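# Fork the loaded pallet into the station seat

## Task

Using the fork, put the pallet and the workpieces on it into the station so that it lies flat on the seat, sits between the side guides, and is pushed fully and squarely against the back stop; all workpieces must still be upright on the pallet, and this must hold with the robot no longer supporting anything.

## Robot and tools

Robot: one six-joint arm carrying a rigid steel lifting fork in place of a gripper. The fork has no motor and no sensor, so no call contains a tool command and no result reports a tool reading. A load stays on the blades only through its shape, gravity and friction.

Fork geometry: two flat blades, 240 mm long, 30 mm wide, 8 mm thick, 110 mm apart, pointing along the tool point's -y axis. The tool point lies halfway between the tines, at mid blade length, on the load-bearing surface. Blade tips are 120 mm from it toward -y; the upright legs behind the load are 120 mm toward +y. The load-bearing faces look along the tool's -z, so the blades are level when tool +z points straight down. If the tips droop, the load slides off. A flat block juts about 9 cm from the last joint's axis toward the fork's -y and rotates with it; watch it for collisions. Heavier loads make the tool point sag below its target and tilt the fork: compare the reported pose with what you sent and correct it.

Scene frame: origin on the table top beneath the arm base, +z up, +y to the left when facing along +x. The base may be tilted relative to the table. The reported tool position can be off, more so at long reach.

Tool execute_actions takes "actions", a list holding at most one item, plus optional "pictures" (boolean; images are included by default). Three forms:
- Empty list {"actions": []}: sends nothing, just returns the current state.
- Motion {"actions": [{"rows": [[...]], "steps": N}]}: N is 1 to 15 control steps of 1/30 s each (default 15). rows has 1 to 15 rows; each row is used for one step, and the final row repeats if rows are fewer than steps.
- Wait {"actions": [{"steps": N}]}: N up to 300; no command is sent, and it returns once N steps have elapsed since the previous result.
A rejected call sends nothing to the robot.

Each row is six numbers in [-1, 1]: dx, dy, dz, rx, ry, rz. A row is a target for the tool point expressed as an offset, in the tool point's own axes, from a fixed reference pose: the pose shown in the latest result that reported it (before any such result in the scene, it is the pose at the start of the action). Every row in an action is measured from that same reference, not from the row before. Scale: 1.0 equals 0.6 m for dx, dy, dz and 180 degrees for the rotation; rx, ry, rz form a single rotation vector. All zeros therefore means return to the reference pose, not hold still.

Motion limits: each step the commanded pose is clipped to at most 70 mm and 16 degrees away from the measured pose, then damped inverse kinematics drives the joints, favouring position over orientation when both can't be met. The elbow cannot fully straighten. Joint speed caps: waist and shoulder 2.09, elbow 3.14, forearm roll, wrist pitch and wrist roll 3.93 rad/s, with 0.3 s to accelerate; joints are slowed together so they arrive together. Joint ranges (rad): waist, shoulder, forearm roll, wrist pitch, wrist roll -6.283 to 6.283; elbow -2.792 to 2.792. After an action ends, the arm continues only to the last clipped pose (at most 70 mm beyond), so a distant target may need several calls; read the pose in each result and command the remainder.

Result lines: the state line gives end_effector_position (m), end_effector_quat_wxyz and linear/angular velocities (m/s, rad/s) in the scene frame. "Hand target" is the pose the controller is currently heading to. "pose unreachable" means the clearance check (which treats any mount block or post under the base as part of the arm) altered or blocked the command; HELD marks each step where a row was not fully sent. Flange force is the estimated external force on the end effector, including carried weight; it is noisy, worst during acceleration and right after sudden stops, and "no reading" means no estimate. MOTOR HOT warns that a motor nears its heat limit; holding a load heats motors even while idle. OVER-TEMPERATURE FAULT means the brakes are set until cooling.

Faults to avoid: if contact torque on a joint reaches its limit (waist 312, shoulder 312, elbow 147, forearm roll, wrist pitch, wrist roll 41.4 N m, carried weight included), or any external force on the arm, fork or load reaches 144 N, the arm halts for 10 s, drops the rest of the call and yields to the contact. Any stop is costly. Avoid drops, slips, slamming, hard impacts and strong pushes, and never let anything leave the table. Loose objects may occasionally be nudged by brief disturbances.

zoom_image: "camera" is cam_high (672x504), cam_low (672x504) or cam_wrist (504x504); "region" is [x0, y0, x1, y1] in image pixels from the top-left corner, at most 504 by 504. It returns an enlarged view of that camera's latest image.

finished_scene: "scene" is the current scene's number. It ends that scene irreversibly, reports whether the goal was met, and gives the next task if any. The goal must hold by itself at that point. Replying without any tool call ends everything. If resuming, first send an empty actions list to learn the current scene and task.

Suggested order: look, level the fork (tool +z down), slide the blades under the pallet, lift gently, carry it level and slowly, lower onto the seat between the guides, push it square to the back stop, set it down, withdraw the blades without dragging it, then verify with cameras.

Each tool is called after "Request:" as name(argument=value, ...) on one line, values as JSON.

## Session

Request:
execute_actions(actions=[])

Scene clock: 0.00 s of 6000.00 s.
end_effector_position=(+0.8272, -0.2808, +0.2300) end_effector_quat_wxyz=(+0.033, +0.959, +0.218, -0.178) end_effector_velocity=(-0.000, +0.001, -0.000) end_effector_angular_velocity=(+0.001, +0.001, +0.001)
Joint positions: [-0.348  0.944  0.719 -0.26   1.733  0.722]
Joint velocities: [ 0.     0.     0.001  0.001  0.    -0.   ]
Flange force (N, the push that the arm receives, along the end effector's own x y z axes): no reading
Hand target: +0.827, -0.281, +0.230; +0.033, +0.959, +0.218, -0.178

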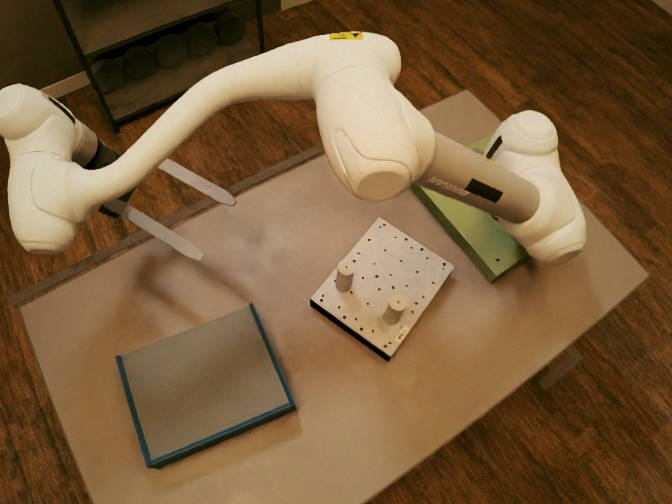

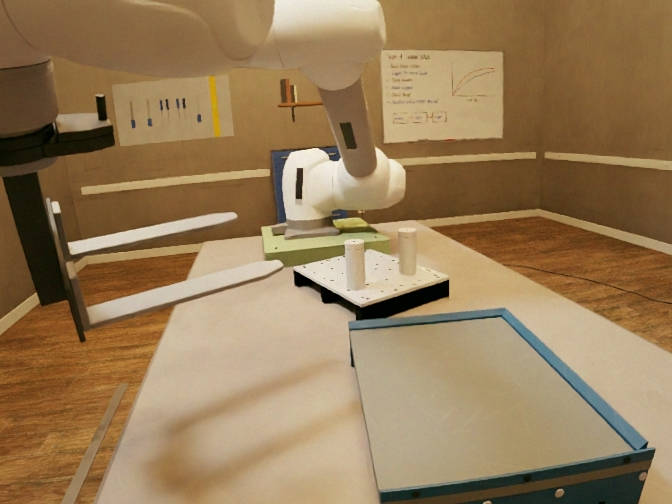

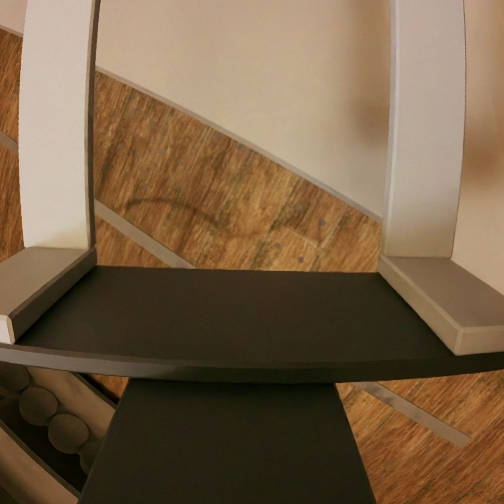

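Request:
execute_actions(actions=[{"rows":[[-0.305,-0.727,0.003,0.004,0.116,0.047]]}], pictures=false)

Request:
execute_actions(actions=[{"steps":10}], pictures=false)

Scene clock: 16.10 s of 6000.00 s.
end_effector_position=(+0.7168, -0.1741, +0.2482) end_effector_quat_wxyz=(-0.012, +0.987, +0.155, -0.039) end_effector_velocity=(-0.327, +0.263, +0.046) end_effector_angular_velocity=(-0.020, -0.518, -0.142)
Joint positions: [-0.382  0.545  1.362 -0.022  1.314  0.838]
Joint velocities: [ 0.032 -0.925  1.325  0.212 -0.877  0.124]
Flange force (N, the push that the arm receives, along the end effector's own x y z axes): [1.9 1.3 0.0]
Hand target: +0.678, -0.138, +0.253; -0.006, +0.988, +0.152, -0.014
Off the commanded pose: 0.319 m, 5 deg; position clipped at the last step of the last action.
Steps of this call (steps 1 to 90: nothing new was sent; then 12.60 s passed at rest; steps 91 to 105: all 15 steps of this action). Readings (end_effector_position):
91: (+0.8272, -0.2808, +0.2301)
92: (+0.8265, -0.2801, +0.2301)
94: (+0.8204, -0.2736, +0.2311)
98: (+0.7876, -0.2394, +0.2376)
105: the state above

Scene clock: 16.43 s of 6000.00 s.
end_effector_position=(+0.6781, -0.1381, +0.2530) end_effector_quat_wxyz=(-0.006, +0.988, +0.152, -0.014) end_effector_velocity=(-0.000, +0.001, -0.000) end_effector_angular_velocity=(+0.002, +0.000, +0.000)
Joint positions: [-0.369  0.441  1.507 -0.003  1.224  0.853]
Joint velocities: [ 0.001 -0.     0.001  0.001  0.    -0.   ]
Flange force (N, the push that the arm receives, along the end effector's own x y z axes): [2.3 -3.1 -2.5]
Hand target: +0.678, -0.138, +0.253; -0.006, +0.988, +0.152, -0.014
Off the commanded pose: 0.266 m, 2 deg; position clipped at the last step of the last action.
Steps of this call (steps 1 to 10: nothing new was sent). Readings (end_effector_position):
1: (+0.7058, -0.1650, +0.2497)
2: (+0.6954, -0.1559, +0.2512)
4: (+0.6815, -0.1416, +0.2529)
8: (+0.6781, -0.1381, +0.2530)
10: the state above

Request:
execute_actions(actions=[{"rows":[[-0.218,-0.377,-0.078,0,0.009,0]]}], pictures=false)

Request:
execute_actions(actions=[{"steps":12}])

Scene clock: 21.37 s of 6000.00 s.
end_effector_position=(+0.5356, -0.0081, +0.2876) end_effector_quat_wxyz=(-0.010, +0.988, +0.153, -0.001) end_effector_velocity=(-0.328, +0.299, +0.095) end_effector_angular_velocity=(-0.009, -0.034, -0.003)
Joint positions: [-0.276  0.146  1.839  0.02   1.168  0.935]
Joint velocities: [ 0.298 -0.689  0.618  0.006  0.03   0.299]
Flange force (N, the push that the arm receives, along the end effector's own x y z axes): [9.2 -0.9 -0.1]
Hand target: +0.500, +0.024, +0.298; -0.010, +0.988, +0.153, -0.001
Off the commanded pose: 0.070 m, 0 deg; position clipped at the last step of the last action.
Steps of this call (steps 1 to 90: nothing new was sent; then 1.43 s passed at rest; steps 91 to 105: all 15 steps of this action). Readings (end_effector_position):
91: (+0.6780, -0.1381, +0.2529)
92: (+0.6764, -0.1367, +0.2531)
94: (+0.6628, -0.1239, +0.2563)
98: (+0.6152, -0.0805, +0.2671)
105: the state above

Scene clock: 21.77 s of 6000.00 s.
end_effector_position=(+0.4998, +0.0236, +0.2981) end_effector_quat_wxyz=(-0.010, +0.988, +0.153, -0.001) end_effector_velocity=(-0.001, +0.000, -0.001) end_effector_angular_velocity=(+0.001, +0.002, -0.000)
Joint positions: [-0.243  0.073  1.9    0.021  1.179  0.968]
Joint velocities: [0.    0.    0.001 0.    0.001 0.   ]
Flange force (N, the push that the arm receives, along the end effector's own x y z axes): [6.7 -2.0 0.8]
Hand target: +0.500, +0.024, +0.298; -0.010, +0.988, +0.153, -0.001
Off the commanded pose: 0.021 m, 0 deg; position clipped at the last step of the last action.
Steps of this call (steps 1 to 12: nothing new was sent). Readings (end_effector_position):
1: (+0.5245, +0.0021, +0.2909)
2: (+0.5141, +0.0114, +0.2941)
4: (+0.5012, +0.0224, +0.2978)
8: (+0.4998, +0.0236, +0.2981)
12: the state above

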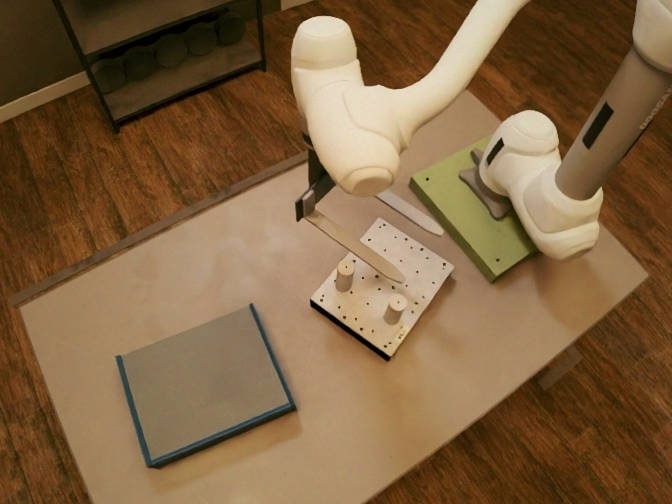

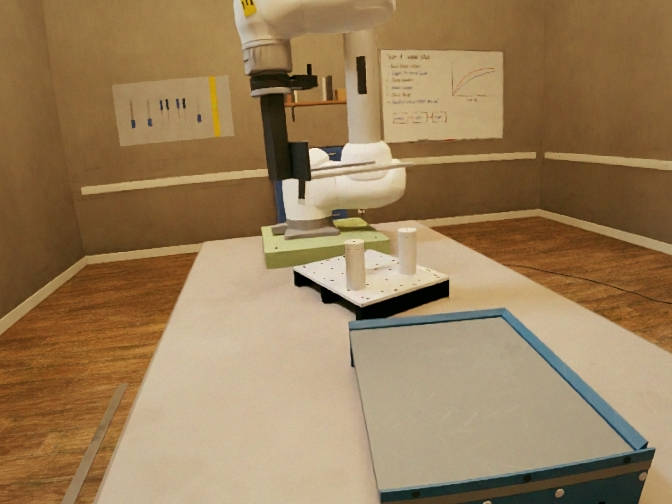

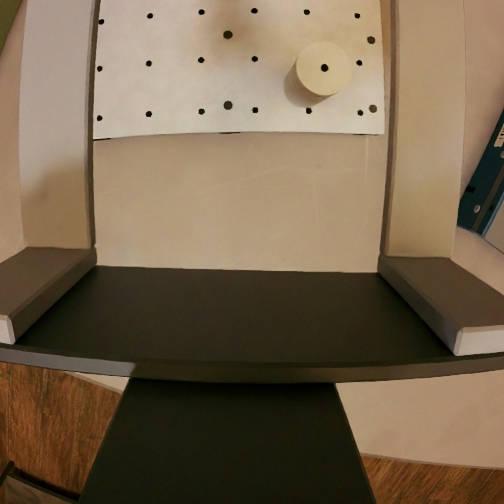

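Request:
execute_actions(actions=[{"rows":[[-0.018,0,0,0.003,0,-0.014]],"steps":10}])

Scene clock: 34.10 s of 6000.00 s.
end_effector_position=(+0.4895, +0.0203, +0.2980) end_effector_quat_wxyz=(-0.015, +0.985, +0.175, -0.001) end_effector_velocity=(-0.000, -0.001, -0.000) end_effector_angular_velocity=(-0.000, -0.000, +0.000)
Joint positions: [-0.251  0.071  1.906  0.029  1.182  0.913]
Joint velocities: [-0.001 -0.     0.001 -0.    -0.    -0.002]
Flange force (N, the push that the arm receives, along the end effector's own x y z axes): [6.4 -1.9 -0.1]
Hand target: +0.489, +0.020, +0.298; -0.015, +0.985, +0.175, -0.001
Off the commanded pose: 0.000 m, 0 deg.
Steps of this call (steps 1 to 90: nothing new was sent; then 9.00 s passed at rest; steps 91 to 100: all 10 steps of this action). Readings (end_effector_position):
91: (+0.4997, +0.0236, +0.2981)
92: (+0.4986, +0.0231, +0.2979)
94: (+0.4914, +0.0208, +0.2978)
98: (+0.4896, +0.0203, +0.2980)
100: the state above

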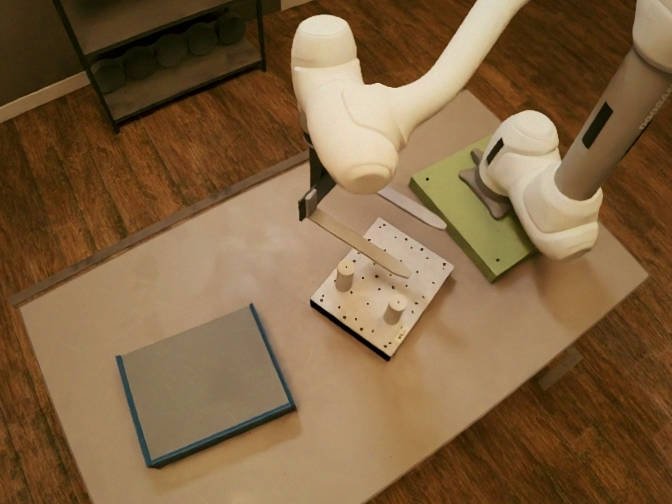

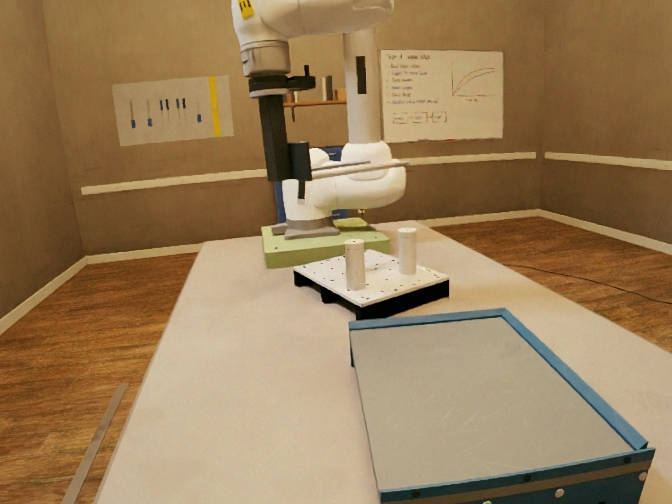

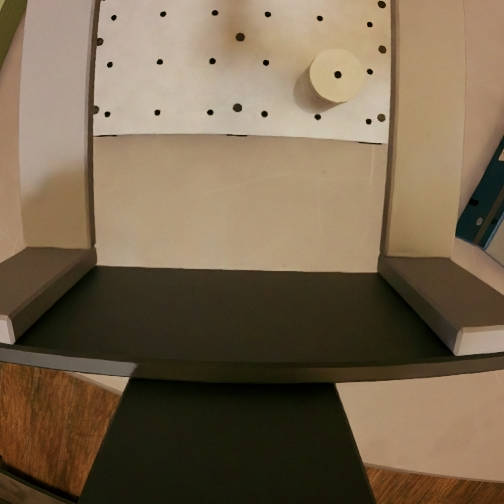

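Request:
execute_actions(actions=[{"rows":[[0,0.1,0,-0.005,0,0],[0,0.2,0.02,-0.0095,0,0],[0,0.34,0.05,-0.0095,0,0],[0,0.34,0.05,-0.0095,0,0],[0,0.34,0.05,-0.0095,0,0],[0,0.34,0.05,-0.0095,0,0],[0,0.34,0.05,-0.0095,0,0],[0,0.34,0.08,-0.0095,0,0],[0,0.34,0.12,-0.0095,0,0],[0,0.34,0.16,-0.0095,0,0]]}], pictures=false)

Request:
execute_actions(actions=[{"rows":[[0,0,0.05,0,0,0],[0,0,0.1,0,0,0],[0,0,0.15,0,0,0],[0,0,0.2,0,0,0],[0,0,0.24,0,0,0]]}])

Scene clock: 43.30 s of 6000.00 s.
end_effector_position=(+0.5469, -0.1521, +0.2124) end_effector_quat_wxyz=(+0.000, +0.985, +0.174, -0.001) end_effector_velocity=(+0.135, -0.271, -0.285) end_effector_angular_velocity=(-0.004, -0.025, +0.004)
Joint positions: [-0.462  0.295  1.795  0.001  1.055  0.714]
Joint velocities: [-0.26   0.568 -0.194  0.009 -0.397 -0.268]
Flange force (N, the push that the arm receives, along the end effector's own x y z axes): [0.5 -0.6 1.7]
Hand target: +0.557, -0.168, +0.197; +0.000, +0.985, +0.174, +0.001
Off the commanded pose: 0.026 m, 0 deg.
Steps of this call (steps 1 to 90: nothing new was sent; then 5.70 s passed at rest; steps 91 to 105: all 15 steps of this action). Readings (end_effector_position):
91: (+0.4895, +0.0203, +0.2981)
92: (+0.4900, +0.0179, +0.2980)
94: (+0.4975, -0.0042, +0.2966)
98: (+0.5181, -0.0702, +0.2827)
105: the state above

Scene clock: 43.80 s of 6000.00 s.
end_effector_position=(+0.5466, -0.1521, +0.0683) end_effector_quat_wxyz=(+0.000, +0.985, +0.174, -0.001) end_effector_velocity=(+0.003, -0.001, +0.001) end_effector_angular_velocity=(-0.003, -0.005, +0.001)
Joint positions: [-0.462  0.439  1.901  0.001  0.804  0.714]
Joint velocities: [ 0.002  0.    -0.003 -0.    -0.002  0.001]
Flange force (N, the push that the arm receives, along the end effector's own x y z axes): [5.3 -2.2 0.3]
Hand target: +0.547, -0.152, +0.068; +0.000, +0.985, +0.174, -0.001
Off the commanded pose: 0.000 m, 0 deg.
Steps of this call (steps 1 to 15: all 15 steps of this action). Readings (end_effector_position):
1: (+0.5514, -0.1600, +0.2042)
2: (+0.5552, -0.1644, +0.1974)
4: (+0.5546, -0.1603, +0.1767)
8: (+0.5441, -0.1524, +0.1062)
15: the state above

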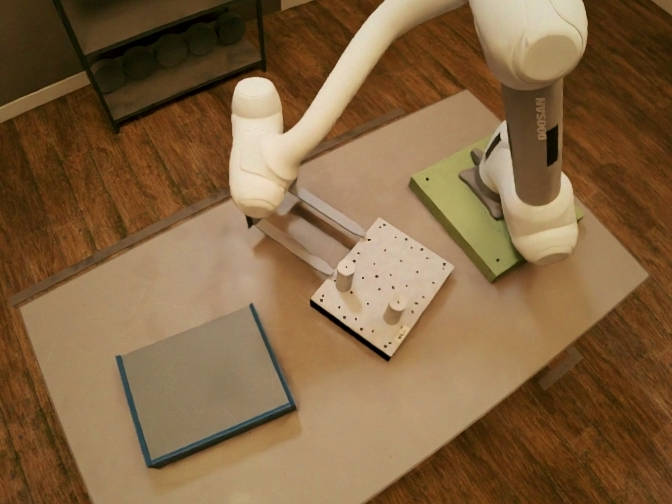

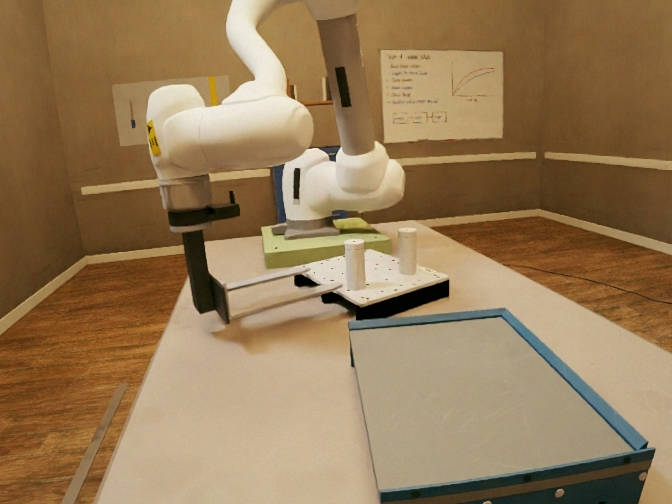

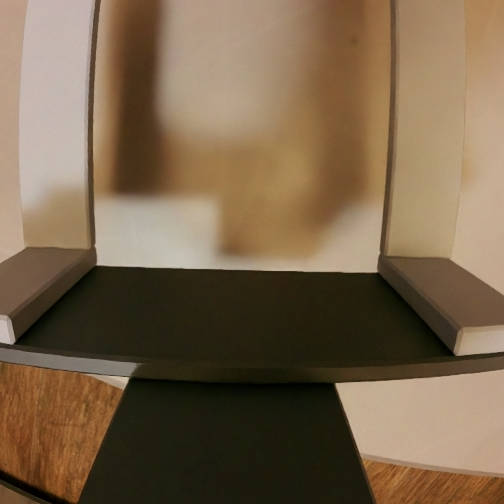

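Request:
execute_actions(actions=[{"rows":[[0.01,0.057,0,0,0,0],[0.01,0.057,0,0,0,0],[0.01,0.057,0,0,0,0],[0.01,0.057,0,0,0,0],[0.01,0.057,0,0,0,0],[0.01,0.057,0,0,0,0],[0.01,0.057,0.02,0,0,0],[0.01,0.057,0.04,0,0,0],[0.01,0.057,0.065,0,0,0]]}])

Request:
zoom_image(camera="cam_low", region=[200, 220, 460, 370])

Scene clock: 50.20 s of 6000.00 s.
end_effector_position=(+0.5634, -0.1820, +0.0291) end_effector_quat_wxyz=(-0.000, +0.985, +0.174, -0.001) end_effector_velocity=(+0.004, -0.002, +0.001) end_effector_angular_velocity=(-0.003, -0.008, +0.000)
Joint positions: [-0.488  0.521  1.86   0.001  0.764  0.688]
Joint velocities: [-0.     0.    -0.004  0.002 -0.004 -0.002]
Flange force (N, the push that the arm receives, along the end effector's own x y z axes): [5.6 0.4 -1.3]
Hand target: +0.564, -0.182, +0.029; +0.000, +0.985, +0.174, -0.001
Off the commanded pose: 0.001 m, 0 deg.
Steps of this call (steps 1 to 90: nothing new was sent; then 2.90 s passed at rest; steps 91 to 105: all 15 steps of this action). Readings (end_effector_position):
91: (+0.5469, -0.1523, +0.0682)
92: (+0.5484, -0.1548, +0.0682)
94: (+0.5592, -0.1738, +0.0685)
98: (+0.5643, -0.1825, +0.0653)
105: the state above

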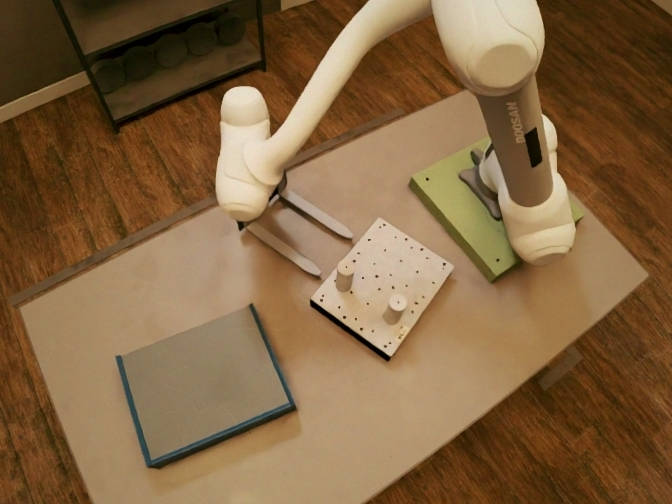

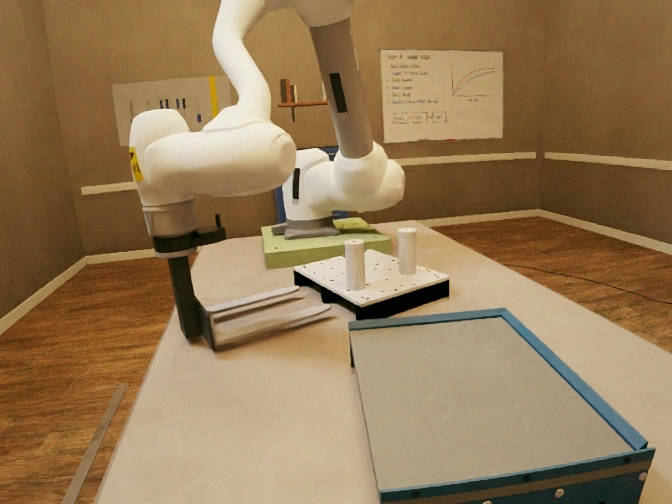

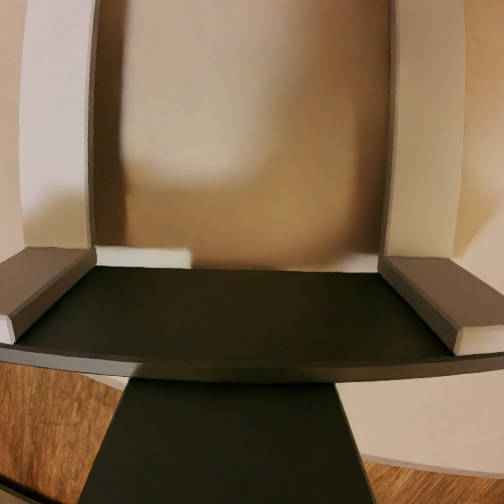

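Region (200, 220, 460, 370) of cam_low's 672x504 image, scaled by 1.938, with more detail than that image has; it fills the top 291 rows of this view, and the rest is white.

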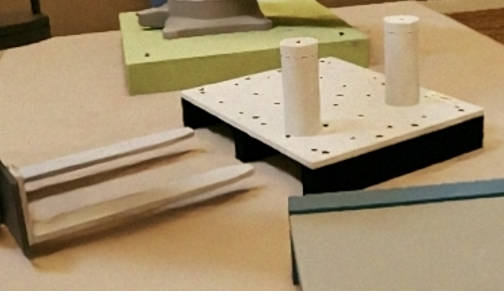

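Request:
execute_actions(actions=[{"rows":[[0,-0.02,0,0,0,0],[0,-0.04,0,0,0,0],[0,-0.06,0,0,0,0],[0,-0.08,0,0,0,0],[0,-0.1,0,0,0,0],[0,-0.12,0,0,0,0],[0,-0.14,0,0,0,0],[0,-0.16,0,0,0,0],[0,-0.18,0,0,0,0],[0,-0.2,0,0,0,0],[0,-0.22,0,0,0,0],[0,-0.24,0,0,0,0],[0,-0.26,0,0,0,0],[0,-0.28,0,0,0,0],[0,-0.3,0,0,0,0]]}], pictures=false)

Request:
execute_actions(actions=[{"rows":[[0,-0.03,0,0,0,0],[0,-0.05,0,0,0,0],[0,-0.07,0,0,0,0],[0,-0.09,0,0,0,0],[0,-0.1,0,0,0,0]],"steps":12}])

Scene clock: 57.07 s of 6000.00 s.
end_effector_position=(+0.5112, -0.0438, +0.0286) end_effector_quat_wxyz=(-0.002, +0.985, +0.175, -0.001) end_effector_velocity=(-0.120, +0.323, +0.001) end_effector_angular_velocity=(+0.001, -0.002, +0.006)
Joint positions: [-0.331  0.405  2.065  0.005  0.676  0.84 ]
Joint velocities: [ 0.433 -0.247  0.416  0.007 -0.172  0.421]
Flange force (N, the push that the arm receives, along the end effector's own x y z axes): [4.2 -1.3 -3.4]
Hand target: +0.500, -0.015, +0.029; -0.002, +0.985, +0.175, -0.001
Off the commanded pose: 0.032 m, 0 deg.
Steps of this call (steps 1 to 90: nothing new was sent; then 3.37 s passed at rest; steps 91 to 105: all 15 steps of this action). Readings (end_effector_position):
91: (+0.5639, -0.1821, +0.0292)
92: (+0.5631, -0.1795, +0.0292)
94: (+0.5561, -0.1626, +0.0289)
98: (+0.5396, -0.1202, +0.0286)
105: the state above

Scene clock: 57.47 s of 6000.00 s.
end_effector_position=(+0.4907, +0.0126, +0.0288) end_effector_quat_wxyz=(-0.002, +0.985, +0.175, -0.001) end_effector_velocity=(+0.000, +0.001, -0.000) end_effector_angular_velocity=(-0.001, +0.000, +0.001)
Joint positions: [-0.25   0.364  2.133  0.006  0.649  0.92 ]
Joint velocities: [ 0.003 -0.    -0.    -0.002  0.     0.003]
Flange force (N, the push that the arm receives, along the end effector's own x y z axes): [7.2 -2.1 -0.1]
Hand target: +0.491, +0.013, +0.029; -0.002, +0.985, +0.175, -0.001
Off the commanded pose: 0.000 m, 0 deg.
Steps of this call (steps 1 to 12: all 12 steps of this action). Readings (end_effector_position):
1: (+0.5072, -0.0329, +0.0287)
2: (+0.5038, -0.0242, +0.0287)
4: (+0.5008, -0.0161, +0.0287)
8: (+0.4904, +0.0112, +0.0287)
12: the state above

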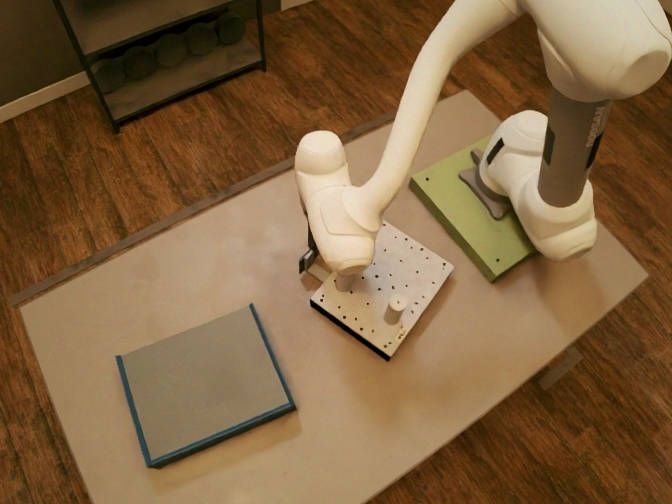

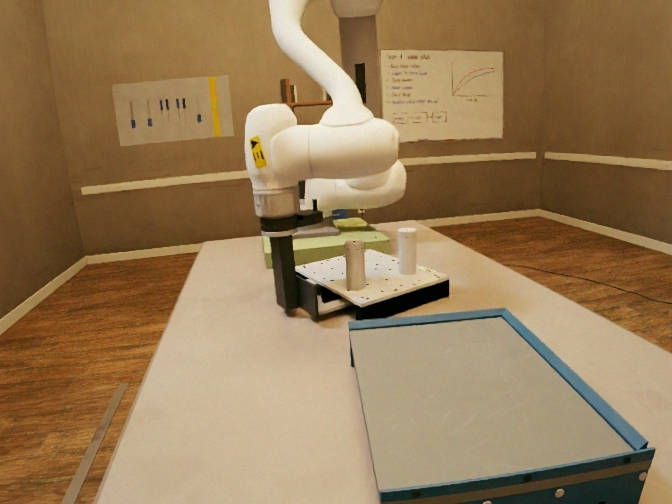

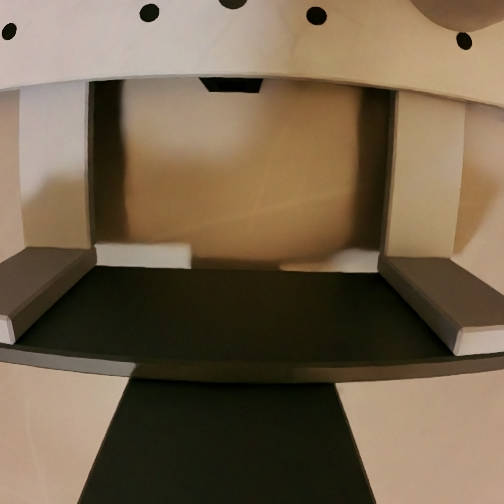

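Request:
execute_actions(actions=[{"rows":[[0,-0.02,0,0,0,0],[0,-0.04,0,0,0,0],[0,-0.06,0,0,0,0],[0,-0.08,0,0,0,0],[0,-0.088,0,0,0,0],[0,-0.088,0,0,0,0],[0,-0.088,-0.01,0,0,0],[0,-0.088,-0.02,0,0,0],[0,-0.088,-0.03,0,0,0],[0,-0.088,-0.045,0.002,0,0],[0,-0.088,-0.06,0.004,0,0],[0,-0.088,-0.075,0.006,0,0],[0,-0.088,-0.09,0.007,0,0],[0,-0.088,-0.105,0.007,0,0],[0,-0.088,-0.12,0.007,0,0]]}])

Scene clock: 63.30 s of 6000.00 s.
end_effector_position=(+0.4726, +0.0625, +0.0788) end_effector_quat_wxyz=(-0.011, +0.985, +0.175, -0.002) end_effector_velocity=(+0.003, -0.001, +0.255) end_effector_angular_velocity=(+0.071, +0.014, +0.004)
Joint positions: [-0.179  0.264  2.153  0.031  0.738  0.973]
Joint velocities: [-0.038 -0.338 -0.172  0.079  0.542 -0.09 ]
Flange force (N, the push that the arm receives, along the end effector's own x y z axes): [12.3 -1.1 36.6]
Hand target: +0.473, +0.062, +0.100; -0.012, +0.985, +0.175, -0.003
Off the commanded pose: 0.022 m, 0 deg.
Steps of this call (steps 1 to 90: nothing new was sent; then 2.33 s passed at rest; steps 91 to 105: all 15 steps of this action). Readings (end_effector_position):
91: (+0.4907, +0.0127, +0.0289)
92: (+0.4902, +0.0150, +0.0290)
94: (+0.4839, +0.0302, +0.0289)
98: (+0.4724, +0.0600, +0.0304)
105: the state above

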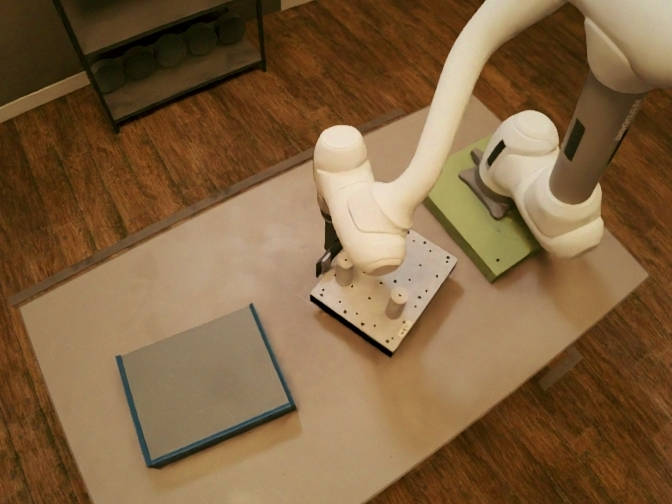

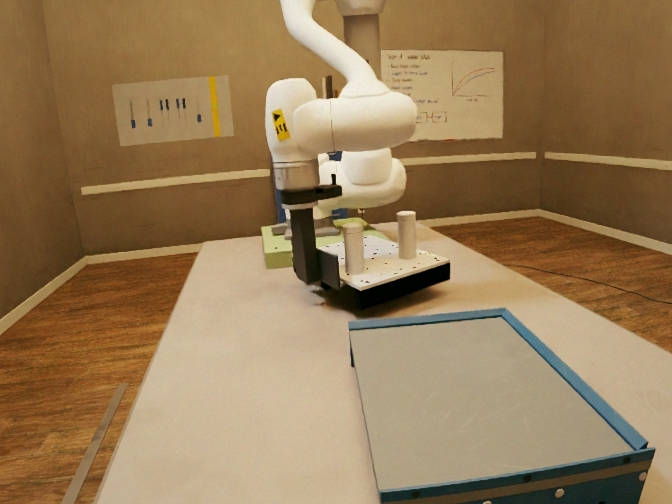

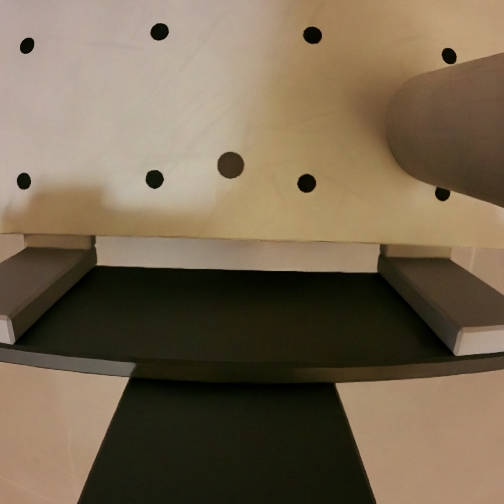

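Request:
execute_actions(actions=[{"rows":[[0,0,-0.04,0,0,0],[0.003,0.003,-0.055,0,0,0.001],[0.01,0.01,-0.07,0,0,0.003],[0.02,0.02,-0.085,0,0,0.006],[0.031,0.032,-0.1,0,0,0.01],[0.042,0.044,-0.113,0,0,0.014],[0.054,0.056,-0.126,0,0,0.018],[0.066,0.068,-0.138,0,0,0.022],[0.078,0.08,-0.15,0,0,0.026],[0.09,0.092,-0.16,0,0,0.03],[0.102,0.104,-0.168,0,0,0.034],[0.113,0.116,-0.175,0,0,0.038],[0.124,0.128,-0.18,0,0,0.042],[0.135,0.14,-0.185,0,0,0.046],[0.145,0.15,-0.185,0,0,0.05]]}], pictures=false)

Request:
execute_actions(actions=[{"rows":[[0.02,0.018,0,0,0,0.007],[0.032,0.027,0,0,0,0.011],[0.044,0.036,0,0,0,0.015],[0.056,0.045,0,0,0,0.019],[0.068,0.054,0,0,0,0.023],[0.08,0.063,0,0,0,0.027],[0.092,0.072,0,0,0,0.031],[0.104,0.081,0,0,0,0.035],[0.116,0.09,0,0,0,0.039],[0.128,0.099,0,0,0,0.043],[0.14,0.108,0,0,0,0.047],[0.152,0.117,0,0,0,0.051],[0.164,0.126,0,0,0,0.055],[0.176,0.135,0,0,0,0.058],[0.185,0.14,0,0,0,0.06]]}], pictures=false)

Request:
execute_actions(actions=[{"steps":8}])

Scene clock: 77.30 s of 6000.00 s.
end_effector_position=(+0.5645, +0.0156, +0.1834) end_effector_quat_wxyz=(-0.011, +0.994, +0.112, -0.001) end_effector_velocity=(+0.265, -0.138, +0.095) end_effector_angular_velocity=(-0.003, +0.021, -0.378)
Joint positions: [-0.236  0.25   1.923  0.025  0.981  1.051]
Joint velocities: [-0.138  0.251 -0.54  -0.013  0.303  0.254]
Flange force (N, the push that the arm receives, along the end effector's own x y z axes): [7.5 -4.1 26.9]
Hand target: +0.585, +0.005, +0.188; -0.011, +0.995, +0.097, -0.002
Off the commanded pose: 0.024 m, 2 deg.
Steps of this call (steps 1 to 90: nothing new was sent; then 10.50 s passed at rest; steps 91 to 105: all 15 steps of this action). Readings (end_effector_position):
91: (+0.4725, +0.0624, +0.0997)
92: (+0.4721, +0.0623, +0.1007)
94: (+0.4747, +0.0608, +0.1107)
98: (+0.5018, +0.0471, +0.1424)
105: the state above

Scene clock: 77.80 s of 6000.00 s.
end_effector_position=(+0.6738, -0.0351, +0.1819) end_effector_quat_wxyz=(-0.011, +1.000, +0.028, -0.002) end_effector_velocity=(+0.239, -0.104, -0.004) end_effector_angular_velocity=(-0.002, +0.005, -0.319)
Joint positions: [-0.277  0.384  1.737  0.025  1.032  1.18 ]
Joint velocities: [-0.058  0.3   -0.438 -0.003  0.138  0.266]
Flange force (N, the push that the arm receives, along the end effector's own x y z axes): [4.7 -5.2 30.3]
Hand target: +0.690, -0.042, +0.182; -0.011, +1.000, +0.018, -0.002
Off the commanded pose: 0.019 m, 1 deg.
Steps of this call (steps 1 to 15: all 15 steps of this action). Readings (end_effector_position):
1: (+0.5734, +0.0111, +0.1860)
2: (+0.5807, +0.0075, +0.1870)
4: (+0.5861, +0.0041, +0.1830)
8: (+0.6168, -0.0097, +0.1828)
15: the state above

Scene clock: 78.07 s of 6000.00 s.
end_effector_position=(+0.6902, -0.0416, +0.1815) end_effector_quat_wxyz=(-0.011, +1.000, +0.018, -0.002) end_effector_velocity=(+0.002, -0.000, +0.002) end_effector_angular_velocity=(-0.000, -0.004, +0.002)
Joint positions: [-0.28   0.405  1.706  0.024  1.043  1.198]
Joint velocities: [ 0.    -0.    -0.003  0.001 -0.    -0.002]
Flange force (N, the push that the arm receives, along the end effector's own x y z axes): [6.7 -5.0 30.0]
Hand target: +0.690, -0.042, +0.182; -0.011, +1.000, +0.018, -0.002
Off the commanded pose: 0.001 m, 0 deg.
Steps of this call (steps 1 to 8: nothing new was sent). Readings (end_effector_position):
1: (+0.6816, -0.0384, +0.1817)
2: (+0.6877, -0.0407, +0.1816)
4: (+0.6902, -0.0416, +0.1816)
8: the state above

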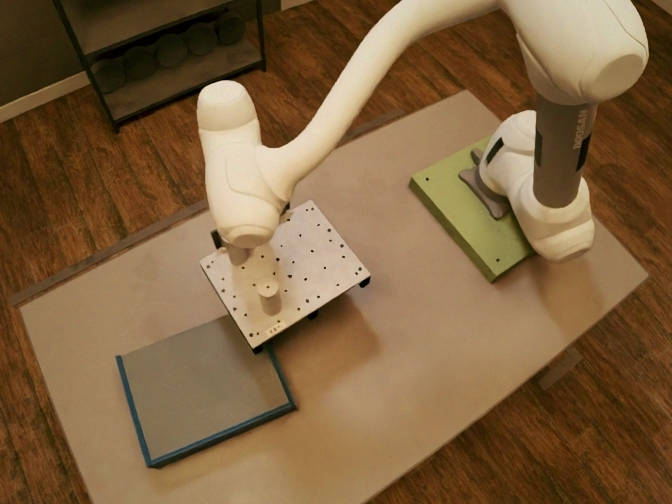

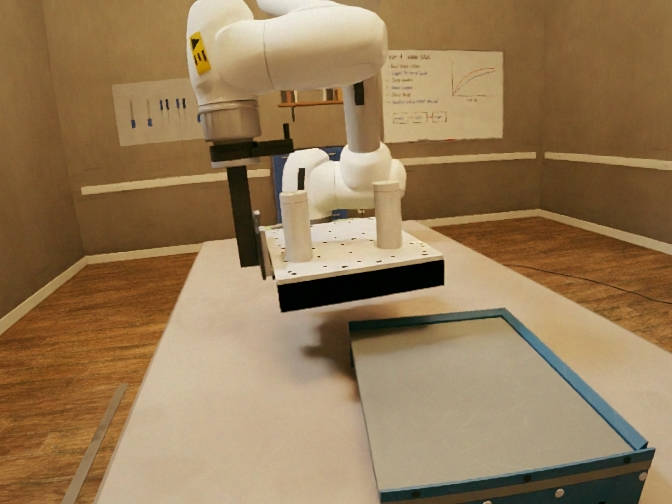

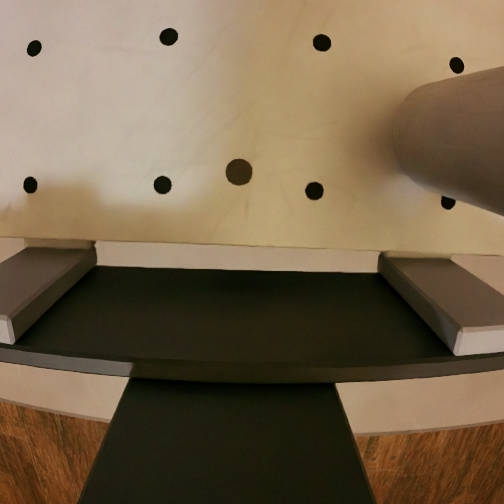

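Request:
execute_actions(actions=[{"rows":[[0.006,0,0,0,0,0.002],[0.016,0,0,0,0,0.005],[0.03,0,0,0,0,0.009],[0.045,0,0,0,0,0.013],[0.06,0,0,0,0,0.017],[0.075,0,0,0,0,0.021],[0.09,0,0,0,0,0.025],[0.105,0,0,0,0,0.029],[0.12,0,0,0,0,0.033],[0.135,0,0,0,0,0.037],[0.15,0,0,0,0,0.041],[0.165,0,0,0,0,0.045],[0.18,0,0,0,0,0.05],[0.195,0,0,0,0,0.054],[0.21,0,0,0,0,0.058]]}], pictures=false)

Request:
execute_actions(actions=[{"rows":[[0.04,-0.003,0,0,0,0.005],[0.055,-0.005,0,0,0,0.007],[0.07,-0.008,0,0,0,0.007],[0.085,-0.01,0,0,0,0.007],[0.1,-0.012,0,0,0,0.007],[0.115,-0.015,0,0,0,0.007],[0.13,-0.017,0,0,0,0.007],[0.145,-0.02,0,0,0,0.007],[0.16,-0.022,0,0,0,0.007],[0.175,-0.025,0,0,0,0.007],[0.19,-0.027,0,0,0,0.007],[0.205,-0.03,0,0,0,0.007],[0.22,-0.032,0,0,0,0.007],[0.23,-0.034,0,0,0,0.007],[0.235,-0.035,0,0,0,0.007]]}], pictures=false)

Request:
execute_actions(actions=[{"steps":8}])

Request:
zoom_image(camera="cam_high", region=[60, 220, 320, 500])

Scene clock: 90.07 s of 6000.00 s.
end_effector_position=(+0.7943, -0.0377, +0.1812) end_effector_quat_wxyz=(-0.011, +0.998, -0.058, -0.002) end_effector_velocity=(+0.263, +0.008, -0.001) end_effector_angular_velocity=(+0.001, +0.007, -0.396)
Joint positions: [-0.242  0.514  1.536  0.025  1.101  1.388]
Joint velocities: [ 0.09   0.279 -0.448  0.002  0.166  0.489]
Flange force (N, the push that the arm receives, along the end effector's own x y z axes): [2.8 -2.3 28.8]
Hand target: +0.815, -0.037, +0.181; -0.011, +0.997, -0.073, -0.002
Off the commanded pose: 0.022 m, 2 deg.
Steps of this call (steps 1 to 90: nothing new was sent; then 8.50 s passed at rest; steps 91 to 105: all 15 steps of this action). Readings (end_effector_position):
91: (+0.6904, -0.0416, +0.1816)
92: (+0.6918, -0.0415, +0.1815)
94: (+0.7007, -0.0412, +0.1815)
98: (+0.7324, -0.0400, +0.1815)
105: the state above

Scene clock: 90.57 s of 6000.00 s.
end_effector_position=(+0.9194, -0.0336, +0.1809) end_effector_quat_wxyz=(-0.011, +0.998, -0.069, -0.000) end_effector_velocity=(+0.245, +0.012, -0.000) end_effector_angular_velocity=(-0.001, -0.006, -0.001)
Joint positions: [-0.2    0.69   1.241  0.025  1.217  1.456]
Joint velocities: [ 0.077  0.376 -0.658 -0.002  0.274  0.086]
Flange force (N, the push that the arm receives, along the end effector's own x y z axes): [-3.7 -4.4 27.1]
Hand target: +0.935, -0.033, +0.181; -0.011, +0.998, -0.069, -0.001
Off the commanded pose: 0.017 m, 0 deg.
Steps of this call (steps 1 to 15: all 15 steps of this action). Readings (end_effector_position):
1: (+0.8032, -0.0374, +0.1812)
2: (+0.8111, -0.0375, +0.1812)
4: (+0.8244, -0.0380, +0.1812)
8: (+0.8578, -0.0367, +0.1811)
15: the state above

Scene clock: 90.83 s of 6000.00 s.
end_effector_position=(+0.9351, -0.0329, +0.1808) end_effector_quat_wxyz=(-0.011, +0.998, -0.069, -0.001) end_effector_velocity=(-0.001, +0.000, -0.000) end_effector_angular_velocity=(+0.000, +0.001, +0.001)
Joint positions: [-0.195  0.715  1.196  0.025  1.237  1.461]
Joint velocities: [ 0.    -0.     0.001  0.     0.001 -0.001]
Flange force (N, the push that the arm receives, along the end effector's own x y z axes): [-3.0 -3.5 28.8]
Hand target: +0.935, -0.033, +0.181; -0.011, +0.998, -0.069, -0.001
Off the commanded pose: 0.002 m, 0 deg.
Steps of this call (steps 1 to 8: nothing new was sent). Readings (end_effector_position):
1: (+0.9269, -0.0333, +0.1809)
2: (+0.9324, -0.0330, +0.1809)
4: (+0.9352, -0.0328, +0.1808)
8: the state above

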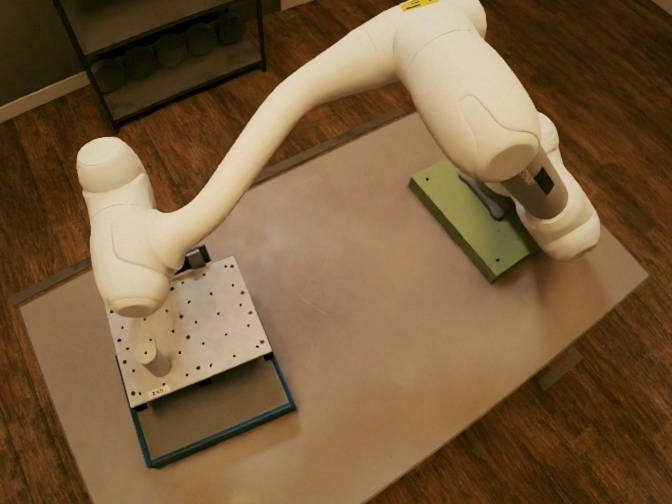

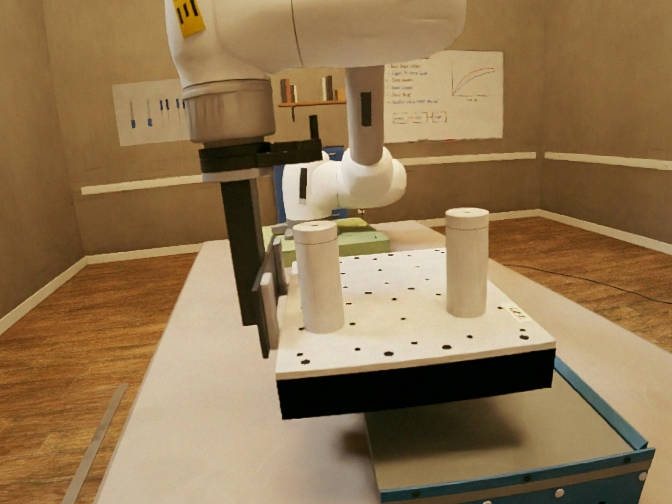

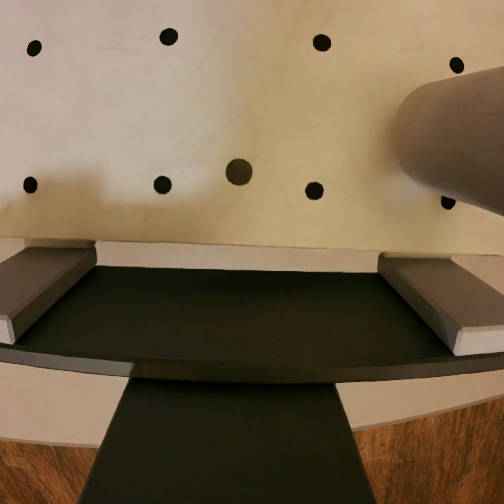

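Region (60, 220, 320, 500) of cam_high's 672x504 image, scaled by 1.800, with more detail than that image has; it fills the left 468 columns of this view, and the rest is white.

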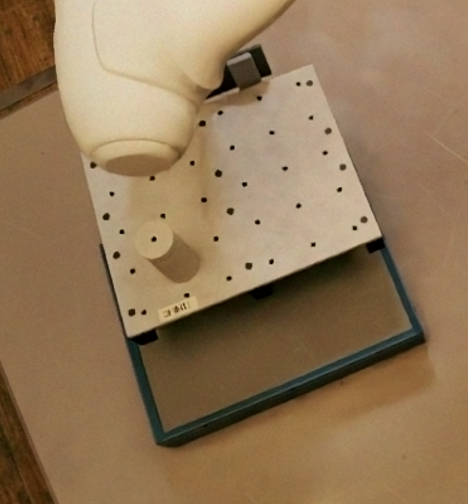

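Request:
execute_actions(actions=[{"rows":[[0,0,0.01,0,0,0],[0,0,0.02,0,0,0],[0,0,0.03,0,0,0],[0,0,0.04,0,0,0],[0,0,0.05,0,0,0],[0,0,0.058,0,0,0]],"steps":12}])

Request:
zoom_image(camera="cam_high", region=[60, 220, 320, 500])

Scene clock: 99.63 s of 6000.00 s.
end_effector_position=(+0.9350, -0.0321, +0.1456) end_effector_quat_wxyz=(-0.011, +0.998, -0.069, -0.001) end_effector_velocity=(-0.000, +0.001, +0.000) end_effector_angular_velocity=(+0.000, -0.001, +0.005)
Joint positions: [-0.194  0.736  1.225  0.025  1.187  1.461]
Joint velocities: [ 0.001 -0.    -0.001  0.001 -0.    -0.004]
Flange force (N, the push that the arm receives, along the end effector's own x y z axes): [-8.0 -2.9 31.7]
Hand target: +0.935, -0.032, +0.146; -0.011, +0.998, -0.069, -0.001
Off the commanded pose: 0.000 m, 0 deg.
Steps of this call (steps 1 to 90: nothing new was sent; then 5.40 s passed at rest; steps 91 to 102: all 12 steps of this action). Readings (end_effector_position):
91: (+0.9353, -0.0328, +0.1808)
92: (+0.9358, -0.0329, +0.1790)
94: (+0.9355, -0.0326, +0.1688)
98: (+0.9349, -0.0321, +0.1470)
102: the state above

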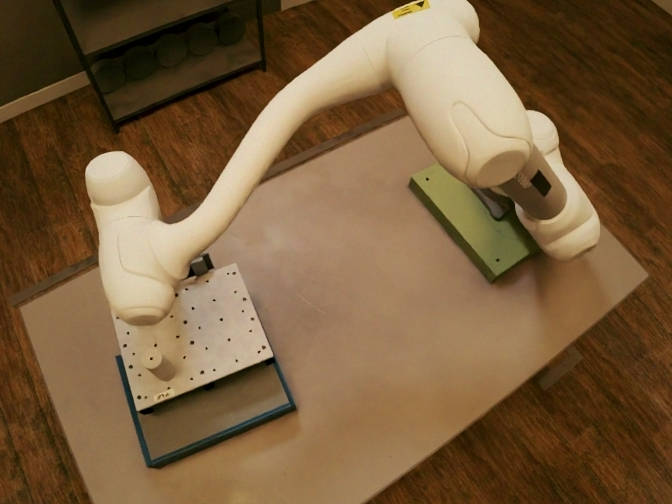

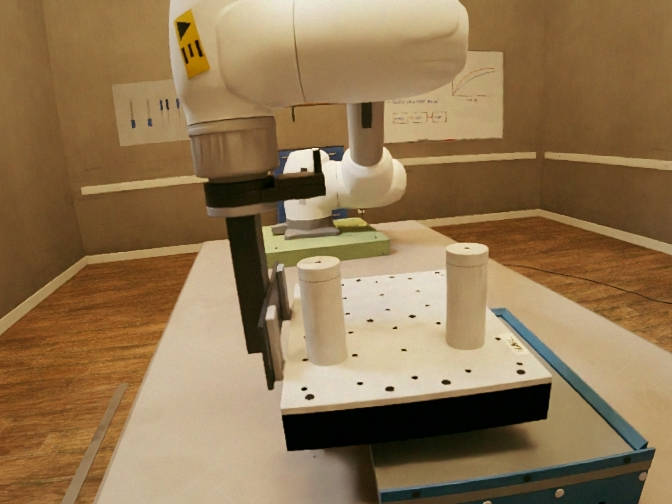

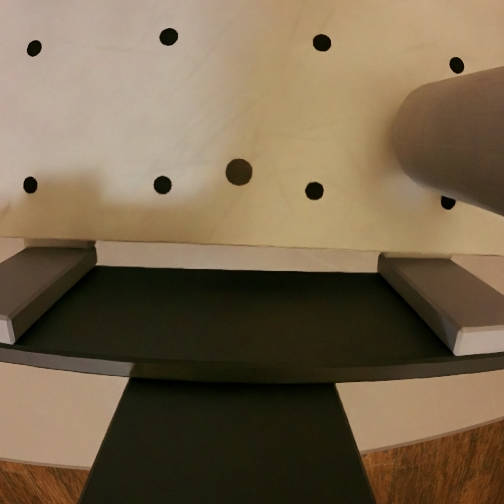

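Region (60, 220, 320, 500) of cam_high's 672x504 image, scaled by 1.800, with more detail than that image has; it fills the left 468 columns of this view, and the rest is white.

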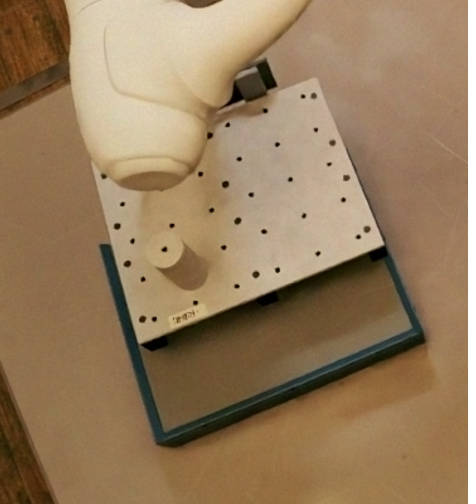

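Request:
execute_actions(actions=[{"rows":[[0.003,0,0,0,0,0],[0.006,0,0,0,0,0],[0.006,0,0.004,0,0,0],[0.006,0,0.008,0,0,0],[0.006,0,0.012,0,0,0],[0.006,0,0.016,0,0,0],[0.006,0,0.02,0,0,0],[0.006,0,0.024,0,0,0],[0.006,0,0.028,0,0,0]],"steps":13}])

Request:
zoom_image(camera="cam_high", region=[60, 220, 320, 500])

Scene clock: 104.67 s of 6000.00 s.
end_effector_position=(+0.9385, -0.0322, +0.1288) end_effector_quat_wxyz=(-0.011, +0.998, -0.069, -0.001) end_effector_velocity=(+0.003, +0.001, +0.000) end_effector_angular_velocity=(-0.001, -0.007, -0.001)
Joint positions: [-0.193  0.753  1.228  0.025  1.168  1.461]
Joint velocities: [ 0.001 -0.    -0.     0.001 -0.007  0.001]
Flange force (N, the push that the arm receives, along the end effector's own x y z axes): [0.0 -3.1 23.8]
Hand target: +0.939, -0.032, +0.129; -0.011, +0.998, -0.069, -0.001
Off the commanded pose: 0.000 m, 0 deg.
Steps of this call (steps 1 to 90: nothing new was sent; then 1.60 s passed at rest; steps 91 to 103: all 13 steps of this action). Readings (end_effector_position):
91: (+0.9352, -0.0321, +0.1461)
92: (+0.9358, -0.0322, +0.1462)
94: (+0.9382, -0.0326, +0.1452)
98: (+0.9387, -0.0324, +0.1359)
103: the state above

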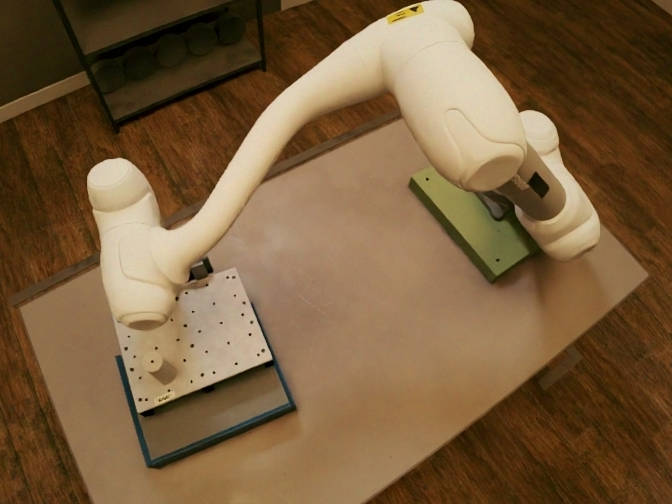

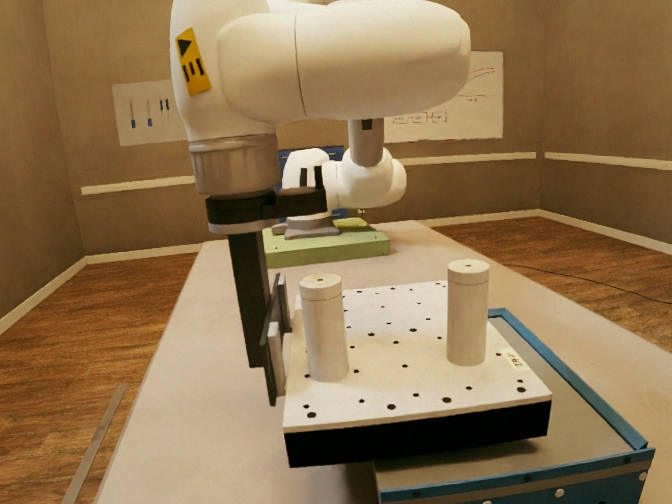

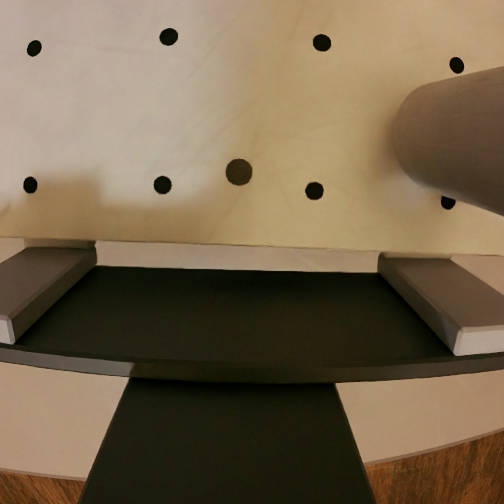

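Region (60, 220, 320, 500) of cam_high's 672x504 image, scaled by 1.800, with more detail than that image has; it fills the left 468 columns of this view, and the rest is white.

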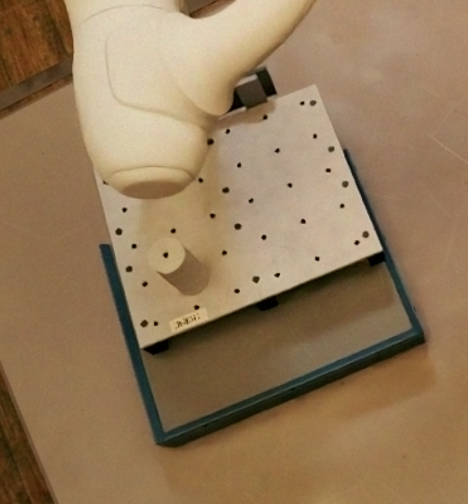

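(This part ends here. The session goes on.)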